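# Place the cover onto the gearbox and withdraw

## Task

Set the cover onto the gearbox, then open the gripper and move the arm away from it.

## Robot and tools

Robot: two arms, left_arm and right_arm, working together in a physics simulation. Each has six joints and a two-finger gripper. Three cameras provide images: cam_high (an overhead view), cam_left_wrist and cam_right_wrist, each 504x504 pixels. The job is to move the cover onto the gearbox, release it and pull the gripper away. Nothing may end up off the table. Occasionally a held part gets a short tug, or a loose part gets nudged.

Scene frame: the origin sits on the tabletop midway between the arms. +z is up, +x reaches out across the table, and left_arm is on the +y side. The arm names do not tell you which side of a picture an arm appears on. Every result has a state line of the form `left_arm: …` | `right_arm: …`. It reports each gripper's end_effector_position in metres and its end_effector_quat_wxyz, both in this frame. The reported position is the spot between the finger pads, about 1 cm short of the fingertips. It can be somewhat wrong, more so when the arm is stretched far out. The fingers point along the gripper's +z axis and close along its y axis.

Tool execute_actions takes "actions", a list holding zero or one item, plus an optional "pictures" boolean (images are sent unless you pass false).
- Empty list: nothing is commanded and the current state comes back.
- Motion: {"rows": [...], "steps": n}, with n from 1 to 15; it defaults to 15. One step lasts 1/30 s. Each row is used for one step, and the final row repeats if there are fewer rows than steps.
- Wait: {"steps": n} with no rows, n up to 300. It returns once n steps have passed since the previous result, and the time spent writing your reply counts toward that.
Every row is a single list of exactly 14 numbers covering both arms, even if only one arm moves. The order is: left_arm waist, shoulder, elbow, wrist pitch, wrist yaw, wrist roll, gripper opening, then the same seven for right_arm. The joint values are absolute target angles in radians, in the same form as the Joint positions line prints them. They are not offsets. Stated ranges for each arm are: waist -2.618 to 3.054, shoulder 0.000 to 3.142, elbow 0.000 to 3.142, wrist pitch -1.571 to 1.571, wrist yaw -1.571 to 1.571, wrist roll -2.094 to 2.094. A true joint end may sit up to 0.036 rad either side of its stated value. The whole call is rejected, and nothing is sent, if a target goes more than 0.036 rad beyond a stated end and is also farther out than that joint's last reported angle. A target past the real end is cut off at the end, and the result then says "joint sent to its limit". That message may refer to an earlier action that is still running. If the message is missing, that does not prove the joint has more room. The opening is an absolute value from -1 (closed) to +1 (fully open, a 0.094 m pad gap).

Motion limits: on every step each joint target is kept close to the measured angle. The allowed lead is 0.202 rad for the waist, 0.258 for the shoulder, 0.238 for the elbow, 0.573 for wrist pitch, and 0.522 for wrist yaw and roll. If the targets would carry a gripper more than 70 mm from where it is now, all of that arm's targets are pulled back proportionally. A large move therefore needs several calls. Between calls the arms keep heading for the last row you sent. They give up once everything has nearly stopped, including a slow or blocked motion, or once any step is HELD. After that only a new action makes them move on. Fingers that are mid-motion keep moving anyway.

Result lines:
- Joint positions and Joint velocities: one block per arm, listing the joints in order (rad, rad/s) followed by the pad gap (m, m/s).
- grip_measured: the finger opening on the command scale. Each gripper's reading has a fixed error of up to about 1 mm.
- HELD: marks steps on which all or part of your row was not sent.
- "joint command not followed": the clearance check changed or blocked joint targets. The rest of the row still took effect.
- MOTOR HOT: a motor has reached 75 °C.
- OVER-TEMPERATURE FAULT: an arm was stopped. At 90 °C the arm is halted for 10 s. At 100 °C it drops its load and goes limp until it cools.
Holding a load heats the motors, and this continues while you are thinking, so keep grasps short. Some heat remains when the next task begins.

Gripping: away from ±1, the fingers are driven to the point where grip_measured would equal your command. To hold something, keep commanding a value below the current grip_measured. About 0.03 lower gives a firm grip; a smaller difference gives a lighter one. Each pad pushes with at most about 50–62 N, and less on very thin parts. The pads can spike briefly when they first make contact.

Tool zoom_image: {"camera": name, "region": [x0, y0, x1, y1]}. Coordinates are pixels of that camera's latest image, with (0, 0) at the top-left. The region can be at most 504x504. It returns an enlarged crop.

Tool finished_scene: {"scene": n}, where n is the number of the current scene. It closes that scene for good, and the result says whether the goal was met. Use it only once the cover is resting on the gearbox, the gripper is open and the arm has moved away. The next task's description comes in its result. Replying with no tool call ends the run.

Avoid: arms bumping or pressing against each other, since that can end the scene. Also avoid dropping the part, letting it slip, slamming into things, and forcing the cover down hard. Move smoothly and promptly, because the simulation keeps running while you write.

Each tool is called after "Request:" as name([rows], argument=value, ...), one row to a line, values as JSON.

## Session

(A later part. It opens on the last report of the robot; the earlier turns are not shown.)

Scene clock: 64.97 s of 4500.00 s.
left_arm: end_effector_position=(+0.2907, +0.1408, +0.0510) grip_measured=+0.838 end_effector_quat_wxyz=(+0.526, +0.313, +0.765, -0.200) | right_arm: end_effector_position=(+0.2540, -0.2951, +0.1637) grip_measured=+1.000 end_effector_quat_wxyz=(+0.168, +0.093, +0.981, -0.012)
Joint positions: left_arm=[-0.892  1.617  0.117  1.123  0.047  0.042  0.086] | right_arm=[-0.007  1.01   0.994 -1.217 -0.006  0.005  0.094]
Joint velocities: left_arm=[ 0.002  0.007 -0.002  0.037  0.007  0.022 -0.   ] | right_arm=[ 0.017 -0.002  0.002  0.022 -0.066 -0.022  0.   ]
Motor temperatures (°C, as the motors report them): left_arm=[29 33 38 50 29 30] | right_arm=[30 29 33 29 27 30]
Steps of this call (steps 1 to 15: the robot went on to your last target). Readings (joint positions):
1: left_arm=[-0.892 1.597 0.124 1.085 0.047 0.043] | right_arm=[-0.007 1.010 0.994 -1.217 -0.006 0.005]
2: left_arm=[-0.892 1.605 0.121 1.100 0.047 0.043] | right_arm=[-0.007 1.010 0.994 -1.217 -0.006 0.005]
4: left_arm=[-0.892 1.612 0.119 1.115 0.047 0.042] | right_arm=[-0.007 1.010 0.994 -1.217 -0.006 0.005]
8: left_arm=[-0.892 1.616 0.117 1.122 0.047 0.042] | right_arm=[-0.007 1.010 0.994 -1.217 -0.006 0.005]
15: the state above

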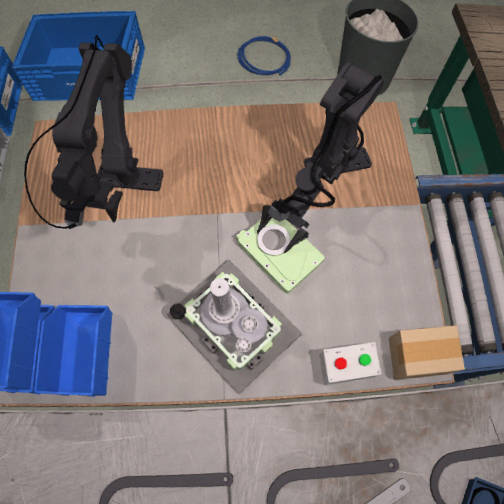

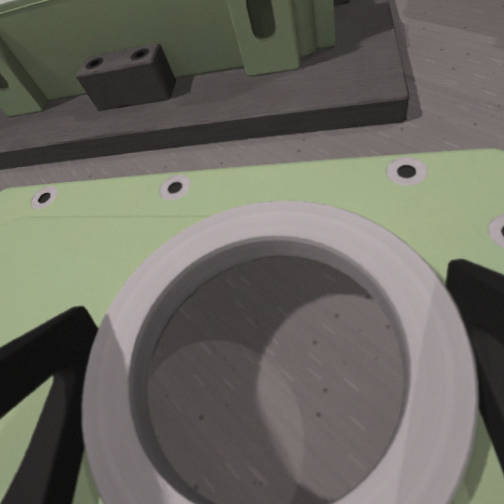

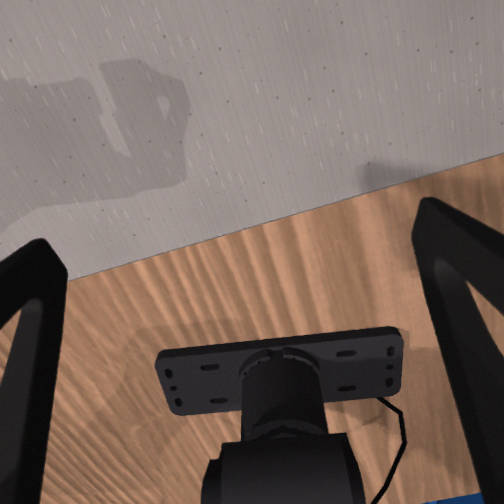

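Request:
execute_actions([
  {"rows":[[-0.92,1.612,0.14,1.21,0.0,0.02,0.79,0,1.0,1.0,-1.2,0,0,1],[-0.94,1.612,0.143,1.205,-0.045,0.0,0.79,0,1.0,1.0,-1.2,0,0,1],[-0.96,1.612,0.146,1.2,-0.085,-0.01,0.79,0,1.0,1.0,-1.2,0,0,1],[-0.98,1.613,0.149,1.2,-0.125,-0.025,0.79,0,1.0,1.0,-1.2,0,0,1],[-1.0,1.613,0.152,1.195,-0.165,-0.04,0.79,0,1.0,1.0,-1.2,0,0,1],[-1.02,1.614,0.155,1.19,-0.205,-0.055,0.79,0,1.0,1.0,-1.2,0,0,1],[-1.04,1.614,0.158,1.185,-0.245,-0.07,0.79,0,1.0,1.0,-1.2,0,0,1],[-1.06,1.615,0.16,1.18,-0.285,-0.08,0.79,0,1.0,1.0,-1.2,0,0,1],[-1.077,1.615,0.163,1.177,-0.325,-0.095,0.79,0,1.0,1.0,-1.2,0,0,1],[-1.10,1.616,0.17,1.162,-0.37,-0.115,0.79,0,1.0,1.0,-1.2,0,0,1],[-1.12,1.617,0.178,1.145,-0.41,-0.135,0.79,0,1.0,1.0,-1.2,0,0,1],[-1.14,1.618,0.187,1.128,-0.45,-0.155,0.79,0,1.0,1.0,-1.2,0,0,1],[-1.16,1.619,0.196,1.11,-0.49,-0.175,0.79,0,1.0,1.0,-1.2,0,0,1],[-1.18,1.62,0.206,1.093,-0.53,-0.195,0.79,0,1.0,1.0,-1.2,0,0,1],[-1.20,1.622,0.216,1.075,-0.575,-0.215,0.79,0,1.0,1.0,-1.2,0,0,1]]},
], pictures=false)

Request:
execute_actions([
  {"rows":[[-1.219,1.623,0.226,1.06,-0.615,-0.235,0.79,0,1.0,1.0,-1.2,0,0,1],[-1.233,1.626,0.24,1.035,-0.65,-0.26,0.79,0,1.0,1.0,-1.2,0,0,1],[-1.247,1.629,0.254,1.01,-0.685,-0.285,0.79,0,1.0,1.0,-1.2,0,0,1],[-1.261,1.632,0.268,0.985,-0.72,-0.31,0.79,0,1.0,1.0,-1.2,0,0,1],[-1.275,1.636,0.282,0.96,-0.75,-0.335,0.79,0,1.0,1.0,-1.2,0,0,1],[-1.288,1.64,0.296,0.935,-0.78,-0.36,0.79,0,1.0,1.0,-1.2,0,0,1],[-1.30,1.643,0.31,0.91,-0.81,-0.385,0.79,0,1.0,1.0,-1.2,0,0,1],[-1.31,1.646,0.32,0.885,-0.84,-0.405,0.79,0,1.0,1.0,-1.2,0,0,1],[-1.32,1.649,0.33,0.86,-0.865,-0.42,0.79,0,1.0,1.0,-1.2,0,0,1]]},
], pictures=false)

Request:
execute_actions([
  {"steps":15},
])

Scene clock: 69.67 s of 4500.00 s.
left_arm: end_effector_position=(+0.2822, +0.1301, +0.0507) grip_measured=+0.838 end_effector_quat_wxyz=(+0.542, +0.231, +0.795, -0.147) | right_arm: end_effector_position=(+0.2540, -0.2951, +0.1637) grip_measured=+1.000 end_effector_quat_wxyz=(+0.168, +0.093, +0.981, -0.012)
Joint positions: left_arm=[-1.154  1.623  0.155  1.058 -0.385 -0.145  0.086] | right_arm=[-0.007  1.01   0.994 -1.217 -0.006  0.005  0.094]
Joint velocities: left_arm=[-0.589  0.076  0.286 -0.432 -1.136 -0.549  0.001] | right_arm=[-0.007  0.012 -0.002  0.007 -0.095 -0.007  0.   ]
Motor temperatures (°C, as the motors report them): left_arm=[29 33 36 50 29 30] | right_arm=[30 29 33 29 27 30]
Steps of this call (steps 1 to 15: the robot went on to your last target; steps 16 to 90: nothing new was sent; then 1.20 s passed at rest; steps 91 to 105: all 15 steps of this action). Readings (joint positions):
91: left_arm=[-0.895 1.617 0.117 1.123 0.042 0.041] | right_arm=[-0.007 1.010 0.994 -1.217 -0.006 0.005]
92: left_arm=[-0.903 1.617 0.117 1.123 0.028 0.035] | right_arm=[-0.007 1.010 0.994 -1.217 -0.006 0.005]
94: left_arm=[-0.933 1.617 0.117 1.123 -0.019 0.016] | right_arm=[-0.007 1.010 0.994 -1.217 -0.006 0.005]
98: left_arm=[-1.011 1.617 0.117 1.121 -0.140 -0.034] | right_arm=[-0.007 1.010 0.994 -1.217 -0.006 0.005]
105: the state above

Scene clock: 70.17 s of 4500.00 s.
left_arm: end_effector_position=(+0.2857, +0.1299, +0.0491) grip_measured=+0.838 end_effector_quat_wxyz=(+0.552, +0.122, +0.821, -0.076) | right_arm: end_effector_position=(+0.2540, -0.2951, +0.1637) grip_measured=+1.000 end_effector_quat_wxyz=(+0.168, +0.093, +0.981, -0.012)
Joint positions: left_arm=[-1.315  1.66   0.29   0.82  -0.76  -0.389  0.086] | right_arm=[-0.007  1.01   0.994 -1.217 -0.006  0.005  0.094]
Joint velocities: left_arm=[-0.007 -0.017  0.012 -0.051 -0.168 -0.125  0.   ] | right_arm=[ 0.002 -0.012 -0.002  0.007  0.037  0.007  0.   ]
Motor temperatures (°C, as the motors report them): left_arm=[29 33 36 50 29 30] | right_arm=[30 29 33 29 27 30]
Steps of this call (steps 1 to 15: all 15 steps of this action). Readings (joint positions):
1: left_arm=[-1.174 1.626 0.165 1.043 -0.422 -0.164] | right_arm=[-0.007 1.010 0.994 -1.217 -0.006 0.005]
2: left_arm=[-1.193 1.629 0.175 1.026 -0.458 -0.183] | right_arm=[-0.007 1.010 0.994 -1.217 -0.006 0.005]
4: left_arm=[-1.226 1.635 0.199 0.988 -0.527 -0.223] | right_arm=[-0.007 1.010 0.994 -1.217 -0.006 0.005]
8: left_arm=[-1.281 1.651 0.254 0.899 -0.655 -0.308] | right_arm=[-0.007 1.010 0.994 -1.217 -0.006 0.005]
15: the state above

Scene clock: 70.67 s of 4500.00 s.
left_arm: end_effector_position=(+0.2870, +0.1347, +0.0490) grip_measured=+0.838 end_effector_quat_wxyz=(+0.554, +0.111, +0.822, -0.069) | right_arm: end_effector_position=(+0.2540, -0.2951, +0.1637) grip_measured=+1.000 end_effector_quat_wxyz=(+0.168, +0.093, +0.981, -0.012)
Joint positions: left_arm=[-1.315  1.66   0.29   0.809 -0.785 -0.407  0.086] | right_arm=[-0.007  1.01   0.994 -1.217 -0.006  0.005  0.094]
Joint velocities: left_arm=[-0.007 -0.012 -0.017 -0.022 -0.022 -0.007 -0.   ] | right_arm=[ 0.012 -0.002  0.002  0.037  0.037  0.007  0.   ]
Motor temperatures (°C, as the motors report them): left_arm=[29 32 36 49 29 30] | right_arm=[30 29 33 29 27 30]
Steps of this call (steps 1 to 15: the robot went on to your last target). Readings (joint positions):
1: left_arm=[-1.315 1.660 0.290 0.817 -0.766 -0.393] | right_arm=[-0.007 1.010 0.994 -1.217 -0.006 0.005]
2: left_arm=[-1.315 1.660 0.290 0.815 -0.771 -0.397] | right_arm=[-0.007 1.010 0.994 -1.217 -0.006 0.005]
4: left_arm=[-1.315 1.660 0.290 0.813 -0.777 -0.401] | right_arm=[-0.007 1.010 0.994 -1.217 -0.006 0.005]
8: left_arm=[-1.315 1.660 0.290 0.810 -0.783 -0.405] | right_arm=[-0.007 1.010 0.994 -1.217 -0.006 0.005]
15: the state above

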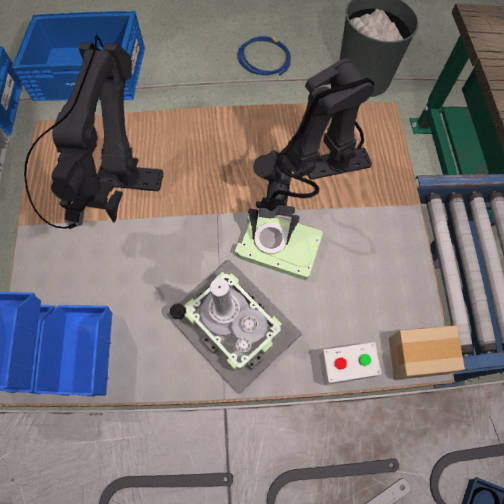

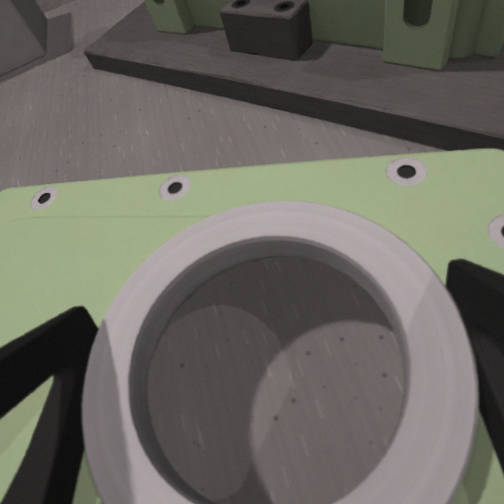

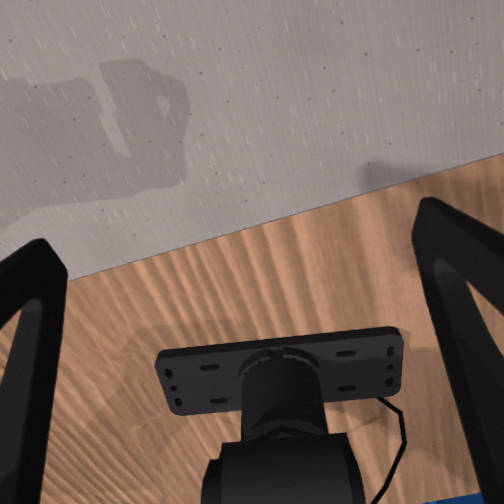

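Request:
execute_actions([
  {"rows":[[-1.315,1.65,0.31,0.815,-0.79,-0.41,0.79,0,1.0,1.0,-1.2,0,0,1],[-1.315,1.65,0.31,0.815,-0.79,-0.41,0.79,0,1.0,1.0,-1.2,0,0,1],[-1.315,1.65,0.31,0.815,-0.79,-0.41,1,0,1.0,1.0,-1.2,0,0,1],[-1.315,1.65,0.31,0.815,-0.79,-0.41,1,0,1.0,1.0,-1.2,0,0,1],[-1.315,1.65,0.31,0.815,-0.79,-0.41,1,0,1.0,1.0,-1.2,0,0,1],[-1.315,1.65,0.31,0.815,-0.79,-0.41,1,0,1.0,1.0,-1.2,0,0,1],[-1.315,1.65,0.31,0.815,-0.79,-0.41,1,0,1.0,1.0,-1.2,0,0,1],[-1.315,1.65,0.31,0.815,-0.79,-0.41,1,0,1.0,1.0,-1.2,0,0,1],[-1.315,1.62,0.31,0.815,-0.79,-0.41,1,0,1.0,1.0,-1.2,0,0,1],[-1.315,1.58,0.31,0.80,-0.79,-0.41,1,0,1.0,1.0,-1.2,0,0,1],[-1.315,1.53,0.31,0.78,-0.79,-0.41,1,0,1.0,1.0,-1.2,0,0,1],[-1.315,1.47,0.31,0.75,-0.79,-0.41,1,0,1.0,1.0,-1.2,0,0,1],[-1.315,1.4,0.31,0.70,-0.79,-0.41,1,0,1.0,1.0,-1.2,0,0,1],[-1.315,1.3,0.31,0.65,-0.79,-0.41,1,0,1.0,1.0,-1.2,0,0,1],[-1.315,1.2,0.31,0.6,-0.79,-0.41,1,0,1.0,1.0,-1.2,0,0,1]]},
], pictures=false)

Request:
execute_actions([
  {"rows":[[-1.315,1.0,0.31,0.5,-0.79,-0.41,1,0,1.0,1.0,-1.2,0,0,1],[-1.315,0.9,0.31,0.4,-0.79,-0.41,1,0,1.0,1.0,-1.2,0,0,1],[-1.2,0.8,0.31,0.3,-0.7,-0.3,1,0,1.0,1.0,-1.2,0,0,1],[-1.1,0.7,0.31,0.2,-0.6,-0.3,1,0,1.0,1.0,-1.2,0,0,1],[-1.0,0.6,0.31,0.1,-0.5,-0.2,1,0,1.0,1.0,-1.2,0,0,1],[0.5,0.3,0.2,0.0,0,0,1,0,1.0,1.0,-1.2,0,0,1]]},
], pictures=false)

Scene clock: 74.07 s of 4500.00 s.
left_arm: end_effector_position=(+0.2871, +0.1328, +0.1104) grip_measured=+1.000 end_effector_quat_wxyz=(+0.589, +0.073, +0.795, -0.127) | right_arm: end_effector_position=(+0.2540, -0.2951, +0.1637) grip_measured=+1.000 end_effector_quat_wxyz=(+0.168, +0.093, +0.981, -0.012)
Joint positions: left_arm=[-1.315  1.394  0.29   0.708 -0.78  -0.408  0.094] | right_arm=[-0.007  1.01   0.994 -1.217 -0.006  0.005  0.094]
Joint velocities: left_arm=[ 0.007 -2.44   0.007 -0.828  0.022 -0.051  0.   ] | right_arm=[-0.007 -0.007 -0.022  0.051 -0.007 -0.007  0.   ]
Motor temperatures (°C, as the motors report them): left_arm=[29 32 36 48 30 30] | right_arm=[30 29 33 29 27 30]
Steps of this call (steps 1 to 15: the robot went on to your last target; steps 16 to 87: nothing new was sent; steps 88 to 102: all 15 steps of this action). Readings (joint positions):
88: left_arm=[-1.315 1.660 0.290 0.807 -0.783 -0.407] | right_arm=[-0.007 1.010 0.994 -1.217 -0.006 0.005]
89: left_arm=[-1.315 1.660 0.290 0.807 -0.783 -0.407] | right_arm=[-0.007 1.010 0.994 -1.217 -0.006 0.005]
91: left_arm=[-1.315 1.660 0.290 0.806 -0.783 -0.408] | right_arm=[-0.007 1.010 0.994 -1.217 -0.006 0.005]
95: left_arm=[-1.315 1.660 0.290 0.806 -0.783 -0.408] | right_arm=[-0.007 1.010 0.994 -1.217 -0.006 0.005]
102: the state above

Scene clock: 74.57 s of 4500.00 s.
left_arm: end_effector_position=(+0.2972, +0.3165, +0.2321) grip_measured=+1.000 end_effector_quat_wxyz=(+0.700, +0.042, +0.709, -0.071) | right_arm: end_effector_position=(+0.2540, -0.2951, +0.1637) grip_measured=+1.000 end_effector_quat_wxyz=(+0.168, +0.093, +0.981, -0.012)
Joint positions: left_arm=[-0.443  0.306  0.211  0.085 -0.091 -0.043  0.094] | right_arm=[-0.007  1.01   0.994 -1.217 -0.006  0.005  0.094]
Joint velocities: left_arm=[ 2.098  0.002  0.012 -0.374  0.623  0.242  0.   ] | right_arm=[ 0.012 -0.012  0.002  0.022 -0.007  0.007  0.   ]
Motor temperatures (°C, as the motors report them): left_arm=[29 32 36 48 30 30] | right_arm=[30 29 33 29 27 30]
Steps of this call (steps 1 to 15: all 15 steps of this action). Readings (joint positions):
1: left_arm=[-1.315 1.306 0.290 0.675 -0.779 -0.408] | right_arm=[-0.007 1.010 0.994 -1.217 -0.006 0.005]
2: left_arm=[-1.315 1.215 0.290 0.635 -0.779 -0.408] | right_arm=[-0.007 1.010 0.994 -1.217 -0.006 0.005]
4: left_arm=[-1.249 1.030 0.290 0.524 -0.724 -0.374] | right_arm=[-0.007 1.010 0.994 -1.217 -0.006 0.005]
8: left_arm=[-0.951 0.656 0.251 0.266 -0.413 -0.187] | right_arm=[-0.007 1.010 0.994 -1.217 -0.006 0.005]
15: the state above

Request:
execute_actions([
  {"rows":[[0.5,0.3,0.2,0.0,0,0,1,1.557,1.1,1.0,-0.8,1.09,0.85,1]]},
], pictures=false)

Request:
execute_actions([
  {"steps":30},
], pictures=false)

Request:
execute_actions([
  {"rows":[[0.5,0.3,0.2,0.0,0,0,1,1.557,1.2,1.03,-0.7,1.09,0.85,1],[0.5,0.3,0.2,0.0,0,0,1,1.557,1.28,1.05,-0.63,1.09,0.85,1],[0.5,0.3,0.2,0.0,0,0,1,1.557,1.36,1.07,-0.56,1.09,0.85,1],[0.5,0.3,0.2,0.0,0,0,1,1.557,1.44,1.09,-0.49,1.09,0.85,1],[0.5,0.3,0.2,0.0,0,0,1,1.557,1.52,1.11,-0.42,1.09,0.85,1],[0.5,0.3,0.2,0.0,0,0,1,1.557,1.6,1.13,-0.35,1.09,0.85,1],[0.5,0.3,0.2,0.0,0,0,1,1.557,1.67,1.14,-0.29,1.09,0.85,1],[0.5,0.3,0.2,0.0,0,0,1,1.557,1.74,1.15,-0.23,1.09,0.85,1],[0.5,0.3,0.2,0.0,0,0,1,1.557,1.8,1.16,-0.18,1.09,0.85,1],[0.5,0.3,0.2,0.0,0,0,1,1.557,1.85,1.165,-0.14,1.09,0.85,1],[0.5,0.3,0.2,0.0,0,0,1,1.557,1.89,1.165,-0.11,1.09,0.85,1],[0.5,0.3,0.2,0.0,0,0,1,1.557,1.92,1.165,-0.085,1.09,0.85,1],[0.5,0.3,0.2,0.0,0,0,1,1.557,1.945,1.165,-0.07,1.09,0.85,1],[0.5,0.3,0.2,0.0,0,0,1,1.557,1.96,1.165,-0.06,1.09,0.85,1]]},
], pictures=false)

Request:
execute_actions([
  {"steps":15},
])

Scene clock: 77.10 s of 4500.00 s.
left_arm: end_effector_position=(+0.2404, +0.5354, +0.2145) grip_measured=+1.000 end_effector_quat_wxyz=(+0.638, -0.250, +0.691, +0.227) | right_arm: end_effector_position=(+0.3259, -0.1633, +0.2534) grip_measured=+1.000 end_effector_quat_wxyz=(+0.524, +0.124, +0.836, -0.102)
Joint positions: left_arm=[ 0.491  0.306  0.211  0.014 -0.008 -0.006  0.094] | right_arm=[ 1.047  1.109  0.994 -0.816  1.006  0.804  0.094]
Joint velocities: left_arm=[-0.002 -0.022 -0.007  0.022 -0.037 -0.007  0.   ] | right_arm=[ 2.073 -0.002  0.002  0.154  0.418  0.227  0.   ]
Motor temperatures (°C, as the motors report them): left_arm=[29 32 35 47 30 30] | right_arm=[30 29 33 29 27 30]
Steps of this call (steps 1 to 30: the robot went on to your last target; steps 31 to 61: nothing new was sent; steps 62 to 76: all 15 steps of this action). Readings (joint positions):
62: left_arm=[0.491 0.306 0.211 0.014 -0.008 -0.006] | right_arm=[0.027 1.016 0.994 -1.191 0.067 0.076]
63: left_arm=[0.491 0.306 0.211 0.014 -0.008 -0.006] | right_arm=[0.096 1.031 0.994 -1.131 0.170 0.175]
65: left_arm=[0.491 0.306 0.211 0.014 -0.008 -0.006] | right_arm=[0.241 1.075 0.994 -1.006 0.370 0.372]
69: left_arm=[0.491 0.306 0.211 0.014 -0.008 -0.006] | right_arm=[0.533 1.109 0.994 -0.879 0.745 0.651]
76: the state above

Scene clock: 78.10 s of 4500.00 s.
left_arm: end_effector_position=(+0.2404, +0.5354, +0.2145) grip_measured=+1.000 end_effector_quat_wxyz=(+0.638, -0.250, +0.691, +0.227) | right_arm: end_effector_position=(+0.2496, -0.0461, +0.2628) grip_measured=+1.000 end_effector_quat_wxyz=(+0.556, -0.056, +0.829, +0.033)
Joint positions: left_arm=[ 0.491  0.306  0.211  0.014 -0.008 -0.006  0.094] | right_arm=[ 1.555  1.109  0.994 -0.801  1.071  0.845  0.094]
Joint velocities: left_arm=[ 0.007 -0.007  0.012 -0.022 -0.007 -0.022  0.   ] | right_arm=[ 0.007 -0.002  0.002  0.007 -0.022  0.051  0.   ]
Motor temperatures (°C, as the motors report them): left_arm=[29 32 35 47 29 30] | right_arm=[30 29 33 29 27 30]
Steps of this call (steps 1 to 30: the robot went on to your last target). Readings (joint positions):
1: left_arm=[0.491 0.306 0.211 0.014 -0.008 -0.006] | right_arm=[1.121 1.109 0.994 -0.813 1.019 0.813]
2: left_arm=[0.491 0.306 0.211 0.014 -0.008 -0.006] | right_arm=[1.195 1.109 0.994 -0.810 1.029 0.819]
4: left_arm=[0.491 0.306 0.211 0.014 -0.008 -0.006] | right_arm=[1.343 1.109 0.994 -0.807 1.044 0.829]
8: left_arm=[0.491 0.306 0.211 0.014 -0.008 -0.006] | right_arm=[1.548 1.109 0.994 -0.801 1.050 0.837]
30: the state above
All arms were judged still, so your last target was given up. Only a new action makes them travel on or press farther. Fingers that are still opening or closing keep moving.

Scene clock: 78.60 s of 4500.00 s.
left_arm: end_effector_position=(+0.2404, +0.5354, +0.2145) grip_measured=+1.000 end_effector_quat_wxyz=(+0.638, -0.250, +0.691, +0.228) | right_arm: end_effector_position=(+0.2814, +0.1168, +0.0831) grip_measured=+1.000 end_effector_quat_wxyz=(+0.542, -0.086, +0.836, -0.011)
Joint positions: left_arm=[ 0.491  0.306  0.211  0.014 -0.008 -0.005  0.094] | right_arm=[ 1.555  1.983  1.137 -0.183  1.068  0.846  0.094]
Joint velocities: left_arm=[-0.002  0.002 -0.007  0.051  0.037 -0.022  0.   ] | right_arm=[-0.002  0.642  0.017  0.462 -0.11  -0.037  0.   ]
Motor temperatures (°C, as the motors report them): left_arm=[29 32 35 47 29 30] | right_arm=[30 30 33 29 27 30]
Steps of this call (steps 1 to 15: all 15 steps of this action). Readings (joint positions):
1: left_arm=[0.491 0.306 0.211 0.014 -0.008 -0.006] | right_arm=[1.555 1.117 0.994 -0.794 1.073 0.845]
2: left_arm=[0.491 0.306 0.211 0.014 -0.008 -0.006] | right_arm=[1.555 1.141 1.001 -0.776 1.078 0.846]
4: left_arm=[0.491 0.306 0.211 0.014 -0.008 -0.005] | right_arm=[1.555 1.253 1.038 -0.702 1.086 0.846]
8: left_arm=[0.491 0.306 0.211 0.014 -0.008 -0.005] | right_arm=[1.555 1.567 1.107 -0.481 1.086 0.846]
15: the state above

Scene clock: 79.10 s of 4500.00 s.
left_arm: end_effector_position=(+0.2404, +0.5354, +0.2145) grip_measured=+1.000 end_effector_quat_wxyz=(+0.638, -0.250, +0.691, +0.228) | right_arm: end_effector_position=(+0.2842, +0.1301, +0.0909) grip_measured=+1.000 end_effector_quat_wxyz=(+0.554, -0.058, +0.830, +0.030)
Joint positions: left_arm=[ 0.491  0.306  0.211  0.014 -0.008 -0.005  0.094] | right_arm=[ 1.555  1.987  1.137 -0.076  1.071  0.846  0.094]
Joint velocities: left_arm=[-0.007 -0.007 -0.017 -0.037 -0.051  0.022  0.   ] | right_arm=[-0.012  0.012 -0.002  0.066  0.007 -0.022  0.   ]
Motor temperatures (°C, as the motors report them): left_arm=[29 32 35 47 29 30] | right_arm=[30 30 33 29 27 30]
Steps of this call (steps 1 to 15: the robot went on to your last target). Readings (joint positions):
1: left_arm=[0.491 0.306 0.211 0.014 -0.008 -0.005] | right_arm=[1.555 1.998 1.137 -0.169 1.066 0.846]
2: left_arm=[0.491 0.306 0.211 0.014 -0.008 -0.005] | right_arm=[1.555 2.002 1.137 -0.157 1.066 0.846]
4: left_arm=[0.491 0.306 0.211 0.014 -0.008 -0.005] | right_arm=[1.555 1.997 1.137 -0.128 1.067 0.846]
8: left_arm=[0.491 0.306 0.211 0.014 -0.008 -0.005] | right_arm=[1.555 1.988 1.137 -0.091 1.070 0.846]
15: the state above

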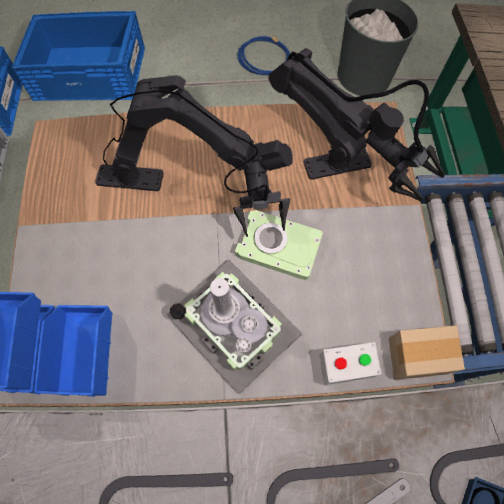

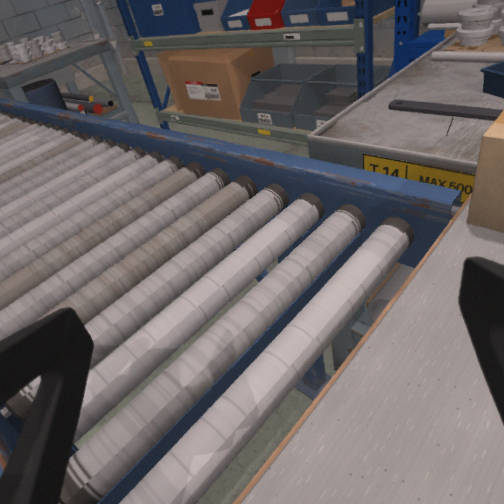

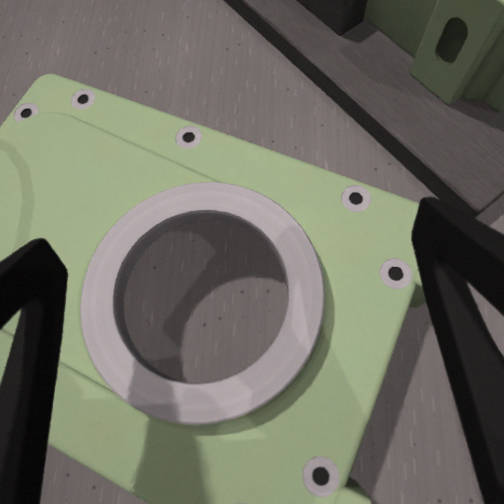

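Request:
execute_actions([
  {"rows":[[0.4,0.3,0.2,0.0,0,0,1,1.557,1.98,1.18,-0.04,1.1,0.85,1],[0.35,0.3,0.2,0.0,0,0,1,1.557,2.0,1.19,-0.03,1.1,0.85,1],[0.3,0.3,0.2,0.0,0,0,1,1.557,2.02,1.2,-0.02,1.1,0.85,1],[0.25,0.3,0.2,0.0,0,0,1,1.557,2.04,1.21,0,1.1,0.85,1],[0.2,0.3,0.2,0.0,0,0,1,1.557,2.055,1.216,0.01,1.1,0.85,1],[0.2,0.3,0.2,0.0,0,0,1,1.557,2.07,1.216,0.025,1.1,0.85,1],[0.2,0.3,0.2,0.0,0,0,1,1.557,2.08,1.216,0.025,1.1,0.85,1],[0.2,0.3,0.2,0.0,0,0,1,1.557,2.088,1.216,0.025,1.1,0.85,1]]},
])

Scene clock: 80.93 s of 4500.00 s.
left_arm: end_effector_position=(+0.2799, +0.4704, +0.2145) grip_measured=+1.000 end_effector_quat_wxyz=(+0.665, -0.147, +0.720, +0.133) | right_arm: end_effector_position=(+0.2886, +0.1479, +0.0696) grip_measured=+1.000 end_effector_quat_wxyz=(+0.560, -0.050, +0.826, +0.035)
Joint positions: left_arm=[ 0.21   0.306  0.211  0.014  0.    -0.005  0.094] | right_arm=[1.555 2.096 1.187 0.003 1.082 0.846 0.094]
Joint velocities: left_arm=[ 0.012  0.012 -0.007 -0.022  0.022  0.051  0.   ] | right_arm=[-0.007 -0.002 -0.012  0.081  0.066 -0.022  0.   ]
Motor temperatures (°C, as the motors report them): left_arm=[29 31 35 46 29 30] | right_arm=[30 31 33 30 27 30]
Steps of this call (steps 1 to 15: the robot went on to your last target; steps 16 to 40: nothing new was sent; steps 41 to 55: all 15 steps of this action). Readings (joint positions):
41: left_arm=[0.479 0.306 0.211 0.014 -0.013 -0.005] | right_arm=[1.555 1.987 1.137 -0.071 1.072 0.846]
42: left_arm=[0.444 0.306 0.211 0.014 -0.015 -0.005] | right_arm=[1.555 1.988 1.139 -0.068 1.074 0.846]
44: left_arm=[0.345 0.306 0.211 0.014 -0.012 -0.005] | right_arm=[1.555 2.003 1.156 -0.056 1.079 0.846]
48: left_arm=[0.214 0.306 0.211 0.014 0.000 -0.005] | right_arm=[1.555 2.057 1.187 -0.006 1.082 0.846]
55: the state above

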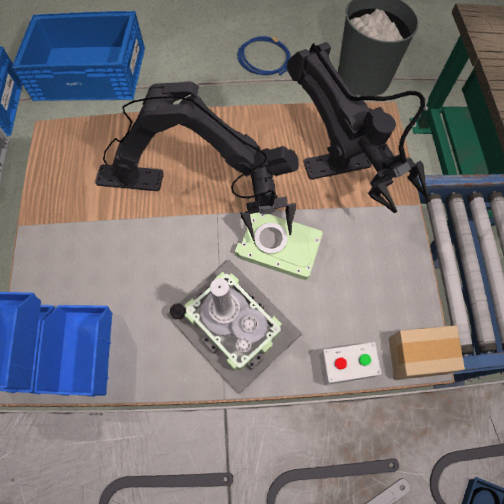

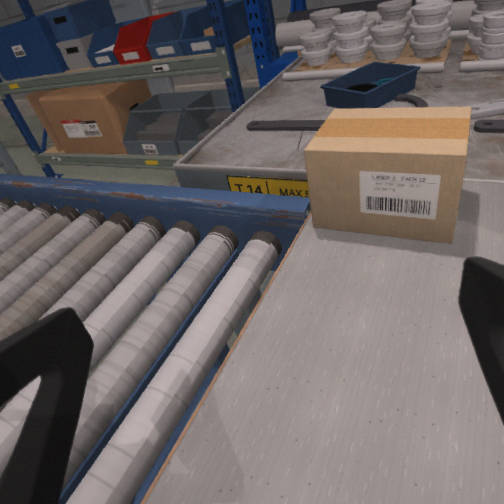

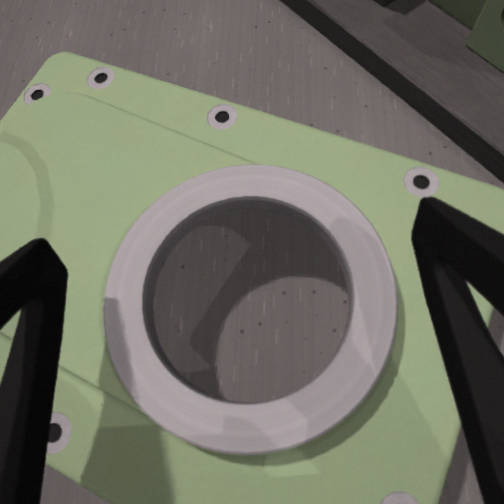

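Request:
execute_actions([
  {"rows":[[0.2,0.3,0.2,0.0,0,0,1,1.535,2.095,1.225,0.03,1.1,0.85,1],[0.2,0.3,0.2,0.0,0,0,1,1.522,2.105,1.233,0.04,1.1,0.85,1],[0.2,0.3,0.2,0.0,0,0,1,1.522,2.115,1.233,0.05,1.1,0.85,1],[0.2,0.3,0.2,0.0,0,0,1,1.522,2.125,1.233,0.053,1.1,0.85,1],[0.2,0.3,0.2,0.0,0,0,1,1.522,2.134,1.233,0.053,1.1,0.85,1]]},
])

Scene clock: 82.47 s of 4500.00 s.
left_arm: end_effector_position=(+0.2799, +0.4704, +0.2145) grip_measured=+1.000 end_effector_quat_wxyz=(+0.665, -0.147, +0.720, +0.133) | right_arm: end_effector_position=(+0.3022, +0.1461, +0.0601) grip_measured=+1.000 end_effector_quat_wxyz=(+0.562, -0.035, +0.826, +0.030)
Joint positions: left_arm=[ 0.21   0.306  0.211  0.014  0.    -0.005  0.094] | right_arm=[1.525 2.136 1.201 0.04  1.084 0.846 0.094]
Joint velocities: left_arm=[-0.017 -0.007  0.002 -0.051  0.022 -0.081  0.   ] | right_arm=[-0.017 -0.012 -0.007  0.022 -0.051 -0.051  0.   ]
Motor temperatures (°C, as the motors report them): left_arm=[29 31 35 46 29 30] | right_arm=[30 31 34 30 27 30]
Steps of this call (steps 1 to 15: the robot went on to your last target; steps 16 to 31: nothing new was sent; steps 32 to 46: all 15 steps of this action). Readings (joint positions):
32: left_arm=[0.210 0.306 0.211 0.014 0.000 -0.005] | right_arm=[1.554 2.096 1.187 0.013 1.082 0.846]
33: left_arm=[0.210 0.306 0.211 0.014 0.000 -0.005] | right_arm=[1.551 2.096 1.187 0.015 1.082 0.846]
35: left_arm=[0.210 0.306 0.211 0.014 0.000 -0.005] | right_arm=[1.540 2.101 1.191 0.023 1.083 0.846]
39: left_arm=[0.210 0.306 0.211 0.014 0.000 -0.005] | right_arm=[1.525 2.126 1.201 0.037 1.084 0.846]
46: the state above

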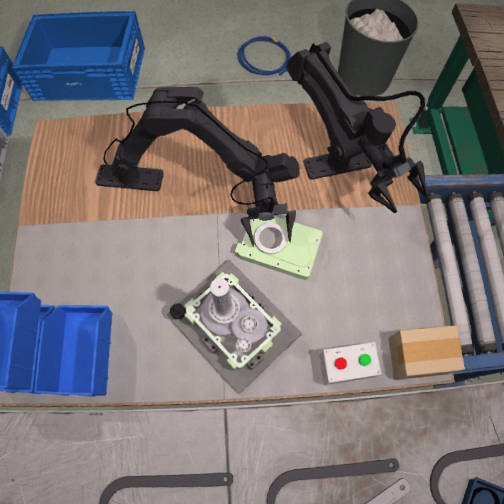

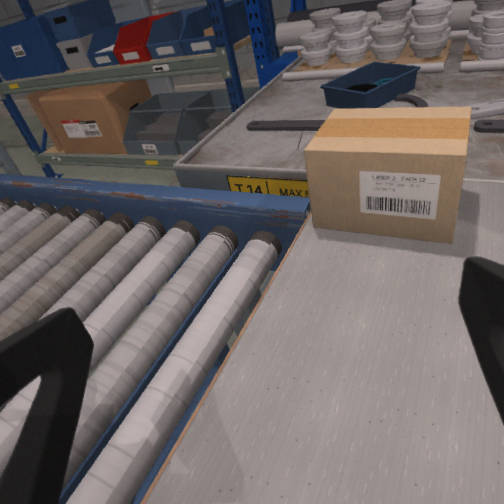

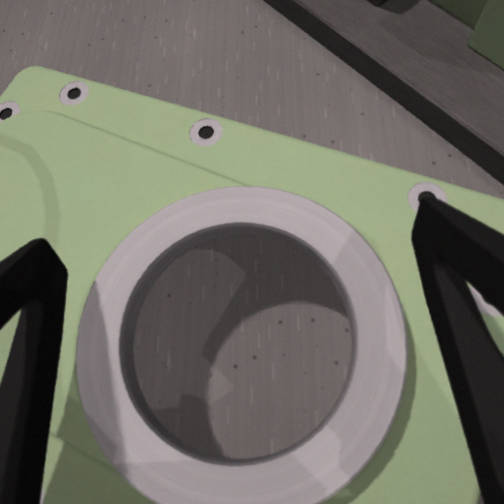

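Request:
execute_actions([
  {"rows":[[0.2,0.3,0.2,0.0,0,0,1,1.522,2.14,1.243,0.06,1.1,0.85,1],[0.2,0.3,0.2,0.0,0,0,1,1.522,2.147,1.243,0.068,1.1,0.85,1],[0.2,0.3,0.2,0.0,0,0,1,1.522,2.154,1.243,0.075,1.1,0.85,1],[0.2,0.3,0.2,0.0,0,0,1,1.522,2.161,1.243,0.082,1.1,0.85,1],[0.2,0.3,0.2,0.0,0,0,1,1.522,2.168,1.243,0.086,1.1,0.85,1],[0.2,0.3,0.2,0.0,0,0,1,1.522,2.177,1.243,0.086,1.1,0.85,1]]},
])

Scene clock: 84.13 s of 4500.00 s.
left_arm: end_effector_position=(+0.2799, +0.4704, +0.2145) grip_measured=+1.000 end_effector_quat_wxyz=(+0.665, -0.147, +0.720, +0.133) | right_arm: end_effector_position=(+0.3034, +0.1499, +0.0490) grip_measured=+1.000 end_effector_quat_wxyz=(+0.564, -0.032, +0.825, +0.031)
Joint positions: left_arm=[ 0.21   0.306  0.211  0.014  0.    -0.005  0.094] | right_arm=[1.525 2.176 1.21  0.074 1.087 0.848 0.094]
Joint velocities: left_arm=[-0.012  0.007  0.002 -0.037  0.007  0.007  0.   ] | right_arm=[-0.012 -0.002  0.007 -0.051 -0.081 -0.007  0.   ]
Motor temperatures (°C, as the motors report them): left_arm=[29 31 35 46 29 30] | right_arm=[30 32 34 30 27 30]
Steps of this call (steps 1 to 15: the robot went on to your last target; steps 16 to 35: nothing new was sent; steps 36 to 50: all 15 steps of this action). Readings (joint positions):
36: left_arm=[0.210 0.306 0.211 0.014 0.000 -0.005] | right_arm=[1.525 2.136 1.201 0.042 1.084 0.846]
37: left_arm=[0.210 0.306 0.211 0.014 0.000 -0.005] | right_arm=[1.525 2.136 1.201 0.044 1.084 0.846]
39: left_arm=[0.210 0.306 0.211 0.014 0.000 -0.005] | right_arm=[1.525 2.140 1.202 0.052 1.084 0.846]
43: left_arm=[0.210 0.306 0.211 0.014 0.000 -0.005] | right_arm=[1.525 2.165 1.210 0.069 1.084 0.846]
50: the state above

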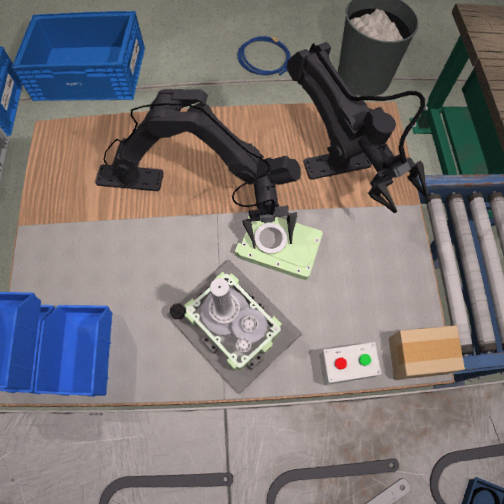

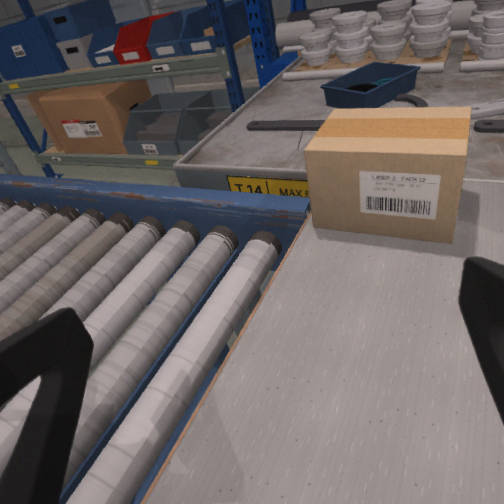

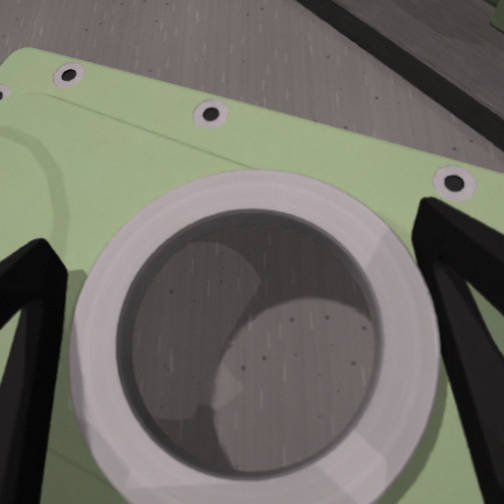

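Request:
execute_actions([
  {"rows":[[0.2,0.3,0.2,0.0,0,0,1,1.522,2.14,1.22,0.086,1.1,0.85,1],[0.2,0.3,0.2,0.0,0,0,1,1.53,2.14,1.21,0.086,1.1,0.85,1],[0.2,0.3,0.2,0.0,0,0,1,1.538,2.14,1.2,0.086,1.1,0.85,1],[0.2,0.3,0.2,0.0,0,0,1,1.546,2.14,1.185,0.086,1.1,0.85,1]]},
])

Scene clock: 85.50 s of 4500.00 s.
left_arm: end_effector_position=(+0.2799, +0.4704, +0.2145) grip_measured=+1.000 end_effector_quat_wxyz=(+0.665, -0.147, +0.720, +0.133) | right_arm: end_effector_position=(+0.2984, +0.1509, +0.0491) grip_measured=+1.000 end_effector_quat_wxyz=(+0.565, -0.037, +0.824, +0.033)
Joint positions: left_arm=[ 0.21   0.306  0.211  0.014  0.    -0.005  0.094] | right_arm=[1.536 2.173 1.203 0.076 1.09  0.849 0.094]
Joint velocities: left_arm=[ 0.007 -0.022  0.002  0.022 -0.037 -0.066  0.   ] | right_arm=[-0.022 -0.002 -0.007  0.007 -0.022  0.037  0.   ]
Motor temperatures (°C, as the motors report them): left_arm=[29 31 35 45 29 30] | right_arm=[30 32 34 30 27 30]
Steps of this call (steps 1 to 15: the robot went on to your last target; steps 16 to 26: nothing new was sent; steps 27 to 41: all 15 steps of this action). Readings (joint positions):
27: left_arm=[0.210 0.306 0.211 0.014 0.000 -0.005] | right_arm=[1.525 2.176 1.210 0.074 1.087 0.848]
28: left_arm=[0.210 0.306 0.211 0.014 0.000 -0.005] | right_arm=[1.525 2.176 1.210 0.074 1.087 0.848]
30: left_arm=[0.210 0.306 0.211 0.014 0.000 -0.005] | right_arm=[1.527 2.176 1.210 0.074 1.087 0.848]
34: left_arm=[0.210 0.306 0.211 0.014 0.000 -0.005] | right_arm=[1.534 2.174 1.206 0.076 1.090 0.849]
41: the state above

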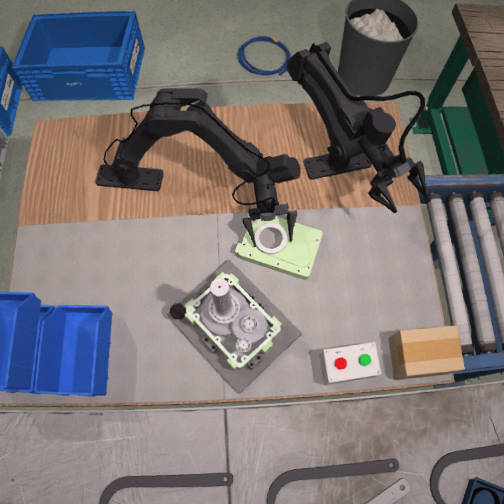

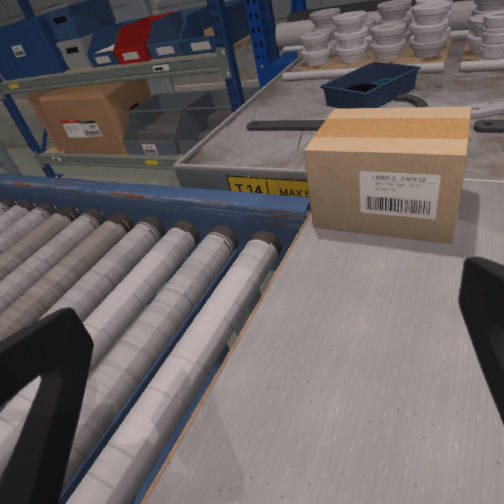

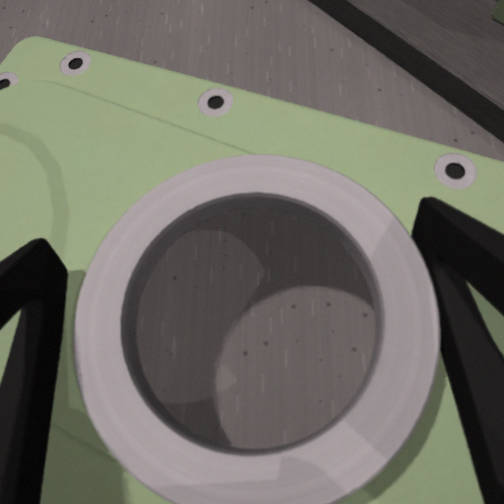

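Good enough; close.

Request:
execute_actions([
  {"rows":[[0.2,0.3,0.2,0.0,0,0,1,1.54,2.155,1.2,0.08,1.095,0.85,0.92],[0.2,0.3,0.2,0.0,0,0,1,1.54,2.155,1.2,0.08,1.095,0.85,0.92],[0.2,0.3,0.2,0.0,0,0,1,1.54,2.155,1.2,0.08,1.095,0.85,0.86],[0.2,0.3,0.2,0.0,0,0,1,1.54,2.155,1.2,0.08,1.095,0.85,0.86],[0.2,0.3,0.2,0.0,0,0,1,1.54,2.155,1.2,0.08,1.095,0.85,0.78]]},
])

Scene clock: 86.63 s of 4500.00 s.
left_arm: end_effector_position=(+0.2799, +0.4704, +0.2145) grip_measured=+1.000 end_effector_quat_wxyz=(+0.665, -0.147, +0.720, +0.133) | right_arm: end_effector_position=(+0.2986, +0.1498, +0.0494) grip_measured=+0.846 end_effector_quat_wxyz=(+0.566, -0.033, +0.823, +0.033)
Joint positions: left_arm=[ 0.21   0.306  0.211  0.014  0.    -0.005  0.094] | right_arm=[1.536 2.173 1.203 0.072 1.096 0.858 0.087]
Joint velocities: left_arm=[ 0.002  0.002  0.012 -0.066 -0.051 -0.051  0.   ] | right_arm=[ 0.002  0.017  0.002 -0.007  0.007 -0.081  0.001]
Motor temperatures (°C, as the motors report them): left_arm=[29 31 34 45 29 30] | right_arm=[30 33 34 30 27 30]
Steps of this call (steps 1 to 15: the robot went on to your last target; steps 16 to 19: nothing new was sent; steps 20 to 34: all 15 steps of this action). Readings (joint positions):
20: left_arm=[0.210 0.306 0.211 0.014 0.000 -0.005] | right_arm=[1.536 2.173 1.203 0.074 1.092 0.851]
21: left_arm=[0.210 0.306 0.211 0.014 0.000 -0.005] | right_arm=[1.536 2.173 1.203 0.073 1.094 0.854]
23: left_arm=[0.210 0.306 0.211 0.014 0.000 -0.005] | right_arm=[1.536 2.173 1.203 0.072 1.096 0.857]
27: left_arm=[0.210 0.306 0.211 0.014 0.000 -0.005] | right_arm=[1.536 2.173 1.203 0.072 1.096 0.858]
34: the state above

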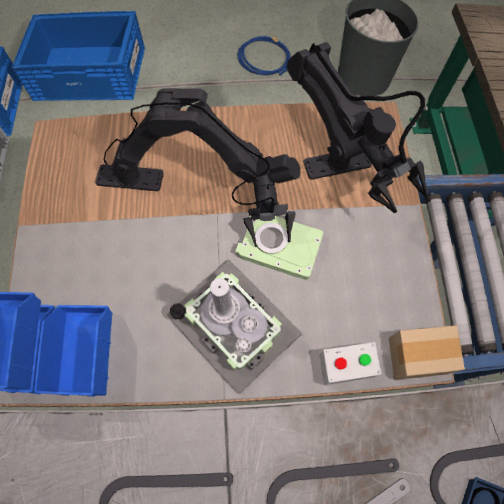

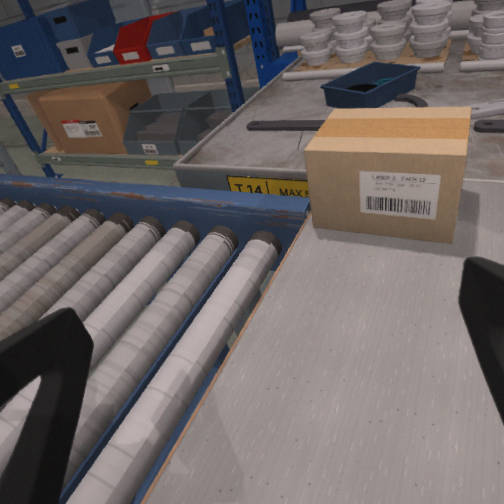

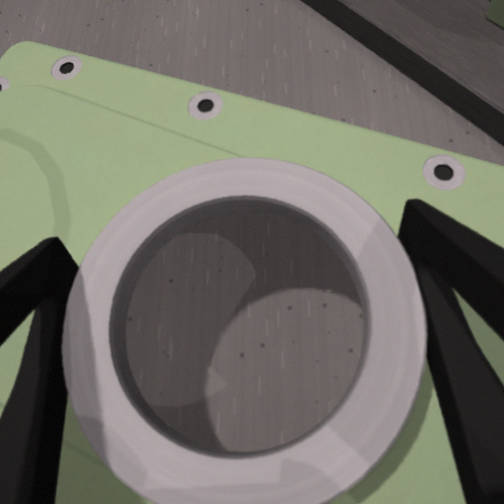

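Request:
execute_actions([
  {"rows":[[0.2,0.3,0.2,0,0,0,1,1.54,2.145,1.215,0.10,1.115,0.86,0.79],[0.2,0.3,0.2,0,0,0,1,1.54,2.135,1.23,0.12,1.135,0.87,0.79],[0.2,0.3,0.2,0,0,0,1,1.54,2.125,1.245,0.14,1.155,0.875,0.79],[0.2,0.3,0.2,0,0,0,1,1.54,2.115,1.255,0.155,1.175,0.88,0.79],[0.2,0.3,0.2,0,0,0,1,1.54,2.105,1.262,0.165,1.19,0.885,0.79],[0.2,0.3,0.2,0,0,0,1,1.54,2.095,1.267,0.16,1.19,0.885,0.79],[0.2,0.3,0.2,0,0,0,1,1.54,2.087,1.271,0.15,1.19,0.885,0.79],[0.2,0.3,0.2,0,0,0,1,1.54,2.079,1.275,0.14,1.19,0.885,0.79],[0.2,0.3,0.2,0,0,0,1,1.54,2.071,1.279,0.128,1.19,0.885,0.79],[0.2,0.3,0.2,0,0,0,1,1.54,2.063,1.283,0.116,1.19,0.885,0.79],[0.2,0.3,0.2,0,0,0,1,1.54,2.055,1.287,0.104,1.19,0.885,0.79],[0.2,0.3,0.2,0,0,0,1,1.54,2.047,1.291,0.092,1.19,0.885,0.79],[0.2,0.3,0.2,0,0,0,1,1.54,2.04,1.294,0.082,1.19,0.885,0.79]]},
], pictures=false)

Request:
execute_actions([
  {"steps":15},
])

Scene clock: 89.33 s of 4500.00 s.
left_arm: end_effector_position=(+0.2799, +0.4704, +0.2145) grip_measured=+1.000 end_effector_quat_wxyz=(+0.665, -0.147, +0.720, +0.133) | right_arm: end_effector_position=(+0.2968, +0.1476, +0.0560) grip_measured=+0.846 end_effector_quat_wxyz=(+0.559, -0.039, +0.828, +0.030)
Joint positions: left_arm=[ 0.21   0.306  0.211  0.014  0.    -0.005  0.094] | right_arm=[1.536 2.142 1.203 0.021 1.08  0.863 0.087]
Joint velocities: left_arm=[-0.002 -0.022  0.012  0.007 -0.081 -0.022  0.   ] | right_arm=[ 0.002 -0.095  0.012 -0.11  -0.11   0.051 -0.   ]
Motor temperatures (°C, as the motors report them): left_arm=[29 31 34 45 29 30] | right_arm=[30 34 33 30 27 30]
Steps of this call (steps 1 to 15: the robot went on to your last target; steps 16 to 66: nothing new was sent; steps 67 to 81: all 15 steps of this action). Readings (joint positions):
67: left_arm=[0.210 0.306 0.211 0.014 0.000 -0.005] | right_arm=[1.536 2.173 1.203 0.072 1.096 0.859]
68: left_arm=[0.210 0.306 0.211 0.014 0.000 -0.005] | right_arm=[1.536 2.173 1.203 0.073 1.098 0.859]
70: left_arm=[0.210 0.306 0.211 0.014 0.000 -0.005] | right_arm=[1.536 2.173 1.203 0.076 1.101 0.859]
74: left_arm=[0.210 0.306 0.211 0.014 0.000 -0.005] | right_arm=[1.536 2.169 1.203 0.074 1.099 0.860]
81: the state above

Scene clock: 89.83 s of 4500.00 s.
left_arm: end_effector_position=(+0.2799, +0.4704, +0.2145) grip_measured=+1.000 end_effector_quat_wxyz=(+0.665, -0.147, +0.720, +0.133) | right_arm: end_effector_position=(+0.2960, +0.1488, +0.0588) grip_measured=+0.846 end_effector_quat_wxyz=(+0.553, -0.045, +0.831, +0.028)
Joint positions: left_arm=[ 0.21   0.306  0.211  0.014  0.    -0.005  0.094] | right_arm=[ 1.536  2.133  1.216 -0.014  1.068  0.864  0.087]
Joint velocities: left_arm=[ 0.007 -0.012 -0.002 -0.007 -0.051  0.051  0.   ] | right_arm=[ 0.007  0.002 -0.012 -0.051 -0.037 -0.037 -0.001]
Motor temperatures (°C, as the motors report them): left_arm=[29 31 34 45 29 30] | right_arm=[30 34 34 30 28 30]
Steps of this call (steps 1 to 15: the robot went on to your last target). Readings (joint positions):
1: left_arm=[0.210 0.306 0.211 0.014 0.000 -0.005] | right_arm=[1.536 2.138 1.203 0.015 1.078 0.863]
2: left_arm=[0.210 0.306 0.211 0.014 0.000 -0.005] | right_arm=[1.536 2.136 1.203 0.010 1.077 0.863]
4: left_arm=[0.210 0.306 0.211 0.014 0.000 -0.005] | right_arm=[1.536 2.133 1.203 0.003 1.074 0.863]
8: left_arm=[0.210 0.306 0.211 0.014 0.000 -0.005] | right_arm=[1.536 2.133 1.207 -0.006 1.073 0.864]
15: the state above

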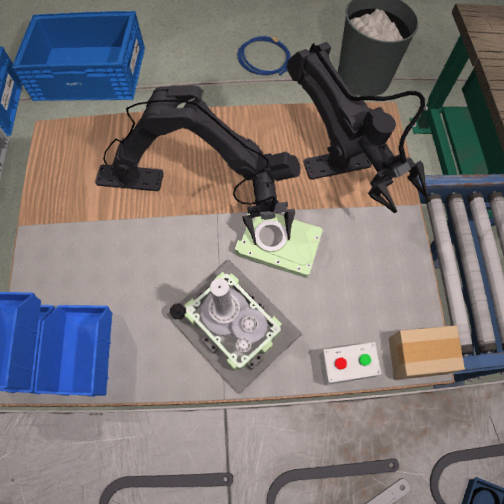

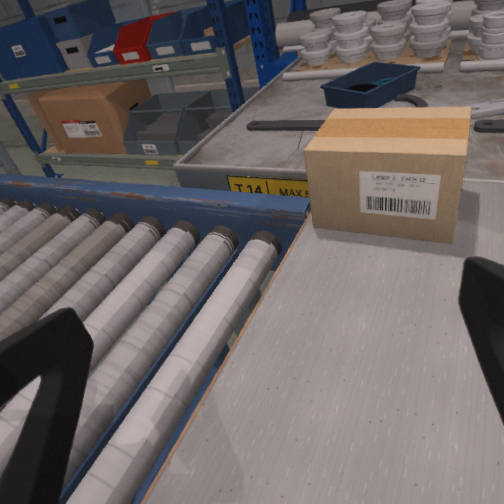

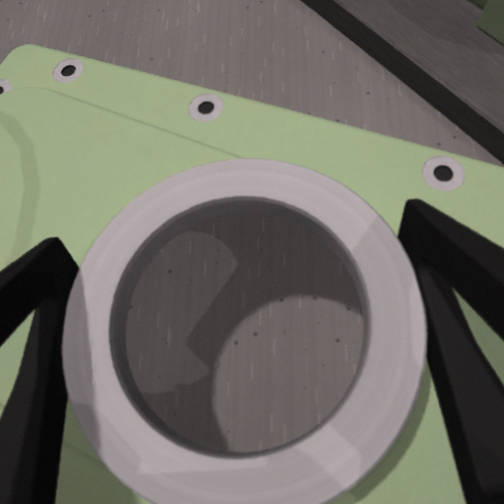

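Request:
execute_actions([
  {"rows":[[0.2,0.3,0.2,0,0,0,1,1.54,2.05,1.246,0.11,1.21,0.885,0.79],[0.2,0.3,0.2,0,0,0,1,1.54,2.04,1.246,0.105,1.21,0.885,0.79],[0.2,0.3,0.2,0,0,0,1,1.54,2.03,1.246,0.096,1.21,0.885,0.79],[0.2,0.3,0.2,0,0,0,1,1.54,2.02,1.246,0.086,1.21,0.885,0.79],[0.2,0.3,0.2,0,0,0,1,1.54,2.01,1.246,0.076,1.21,0.885,0.79],[0.2,0.3,0.2,0,0,0,1,1.54,2.0,1.246,0.066,1.21,0.885,0.79],[0.2,0.3,0.2,0,0,0,1,1.54,1.99,1.246,0.056,1.21,0.885,0.79],[0.2,0.3,0.2,0,0,0,1,1.54,1.98,1.246,0.046,1.21,0.885,0.79],[0.2,0.3,0.2,0,0,0,1,1.54,1.97,1.246,0.036,1.21,0.885,0.79],[0.2,0.3,0.2,0,0,0,1,1.54,1.96,1.246,0.026,1.21,0.885,0.79],[0.2,0.3,0.2,0,0,0,1,1.54,1.95,1.246,0.016,1.21,0.885,0.79],[0.2,0.3,0.2,0,0,0,1,1.54,1.94,1.246,0.006,1.21,0.885,0.79],[0.2,0.3,0.2,0,0,0,1,1.54,1.93,1.246,-0.004,1.21,0.885,0.79],[0.2,0.3,0.2,0,0,0,1,1.54,1.92,1.246,-0.014,1.21,0.885,0.79],[0.2,0.3,0.2,0,0,0,1,1.54,1.91,1.246,-0.024,1.21,0.885,0.79]]},
], pictures=false)

Request:
execute_actions([
  {"steps":20},
], pictures=false)

Scene clock: 92.63 s of 4500.00 s.
left_arm: end_effector_position=(+0.2799, +0.4704, +0.2145) grip_measured=+1.000 end_effector_quat_wxyz=(+0.665, -0.147, +0.720, +0.133) | right_arm: end_effector_position=(+0.2956, +0.1433, +0.1020) grip_measured=+0.846 end_effector_quat_wxyz=(+0.560, -0.032, +0.827, +0.042)
Joint positions: left_arm=[ 0.21   0.306  0.211  0.014  0.    -0.005  0.094] | right_arm=[ 1.536  2.018  1.217 -0.089  1.077  0.864  0.087]
Joint velocities: left_arm=[-0.022 -0.007 -0.017 -0.007 -0.037 -0.095  0.   ] | right_arm=[ 0.022 -0.379 -0.012 -0.198 -0.022  0.066 -0.001]
Motor temperatures (°C, as the motors report them): left_arm=[29 30 34 45 29 30] | right_arm=[30 36 34 30 28 31]
Steps of this call (steps 1 to 15: the robot went on to your last target; steps 16 to 69: nothing new was sent; steps 70 to 84: all 15 steps of this action). Readings (joint positions):
70: left_arm=[0.210 0.306 0.211 0.014 0.000 -0.005] | right_arm=[1.536 2.133 1.217 -0.014 1.070 0.864]
71: left_arm=[0.210 0.306 0.211 0.014 0.000 -0.005] | right_arm=[1.536 2.133 1.217 -0.014 1.072 0.864]
73: left_arm=[0.210 0.306 0.211 0.014 0.000 -0.005] | right_arm=[1.536 2.129 1.217 -0.016 1.074 0.864]
77: left_arm=[0.210 0.306 0.211 0.014 0.000 -0.005] | right_arm=[1.536 2.101 1.217 -0.037 1.074 0.864]
84: the state above

Scene clock: 93.30 s of 4500.00 s.
left_arm: end_effector_position=(+0.2799, +0.4704, +0.2145) grip_measured=+1.000 end_effector_quat_wxyz=(+0.665, -0.147, +0.720, +0.133) | right_arm: end_effector_position=(+0.2959, +0.1375, +0.1168) grip_measured=+0.846 end_effector_quat_wxyz=(+0.566, -0.028, +0.823, +0.039)
Joint positions: left_arm=[ 0.21   0.306  0.211  0.014  0.    -0.005  0.094] | right_arm=[ 1.536  1.98   1.217 -0.124  1.095  0.864  0.087]
Joint velocities: left_arm=[ 0.007 -0.002  0.007 -0.095 -0.022 -0.007  0.   ] | right_arm=[ 0.022 -0.002  0.007 -0.007  0.007 -0.022  0.   ]
Motor temperatures (°C, as the motors report them): left_arm=[29 30 34 45 29 30] | right_arm=[30 37 34 31 28 31]
Steps of this call (steps 1 to 20: the robot went on to your last target). Readings (joint positions):
1: left_arm=[0.210 0.306 0.211 0.014 0.000 -0.005] | right_arm=[1.536 2.007 1.217 -0.096 1.079 0.864]
2: left_arm=[0.210 0.306 0.211 0.014 0.000 -0.005] | right_arm=[1.536 1.996 1.217 -0.101 1.083 0.864]
4: left_arm=[0.210 0.306 0.211 0.014 0.000 -0.005] | right_arm=[1.536 1.984 1.217 -0.103 1.090 0.864]
8: left_arm=[0.210 0.306 0.211 0.014 0.000 -0.005] | right_arm=[1.536 1.980 1.217 -0.108 1.095 0.864]
20: the state above


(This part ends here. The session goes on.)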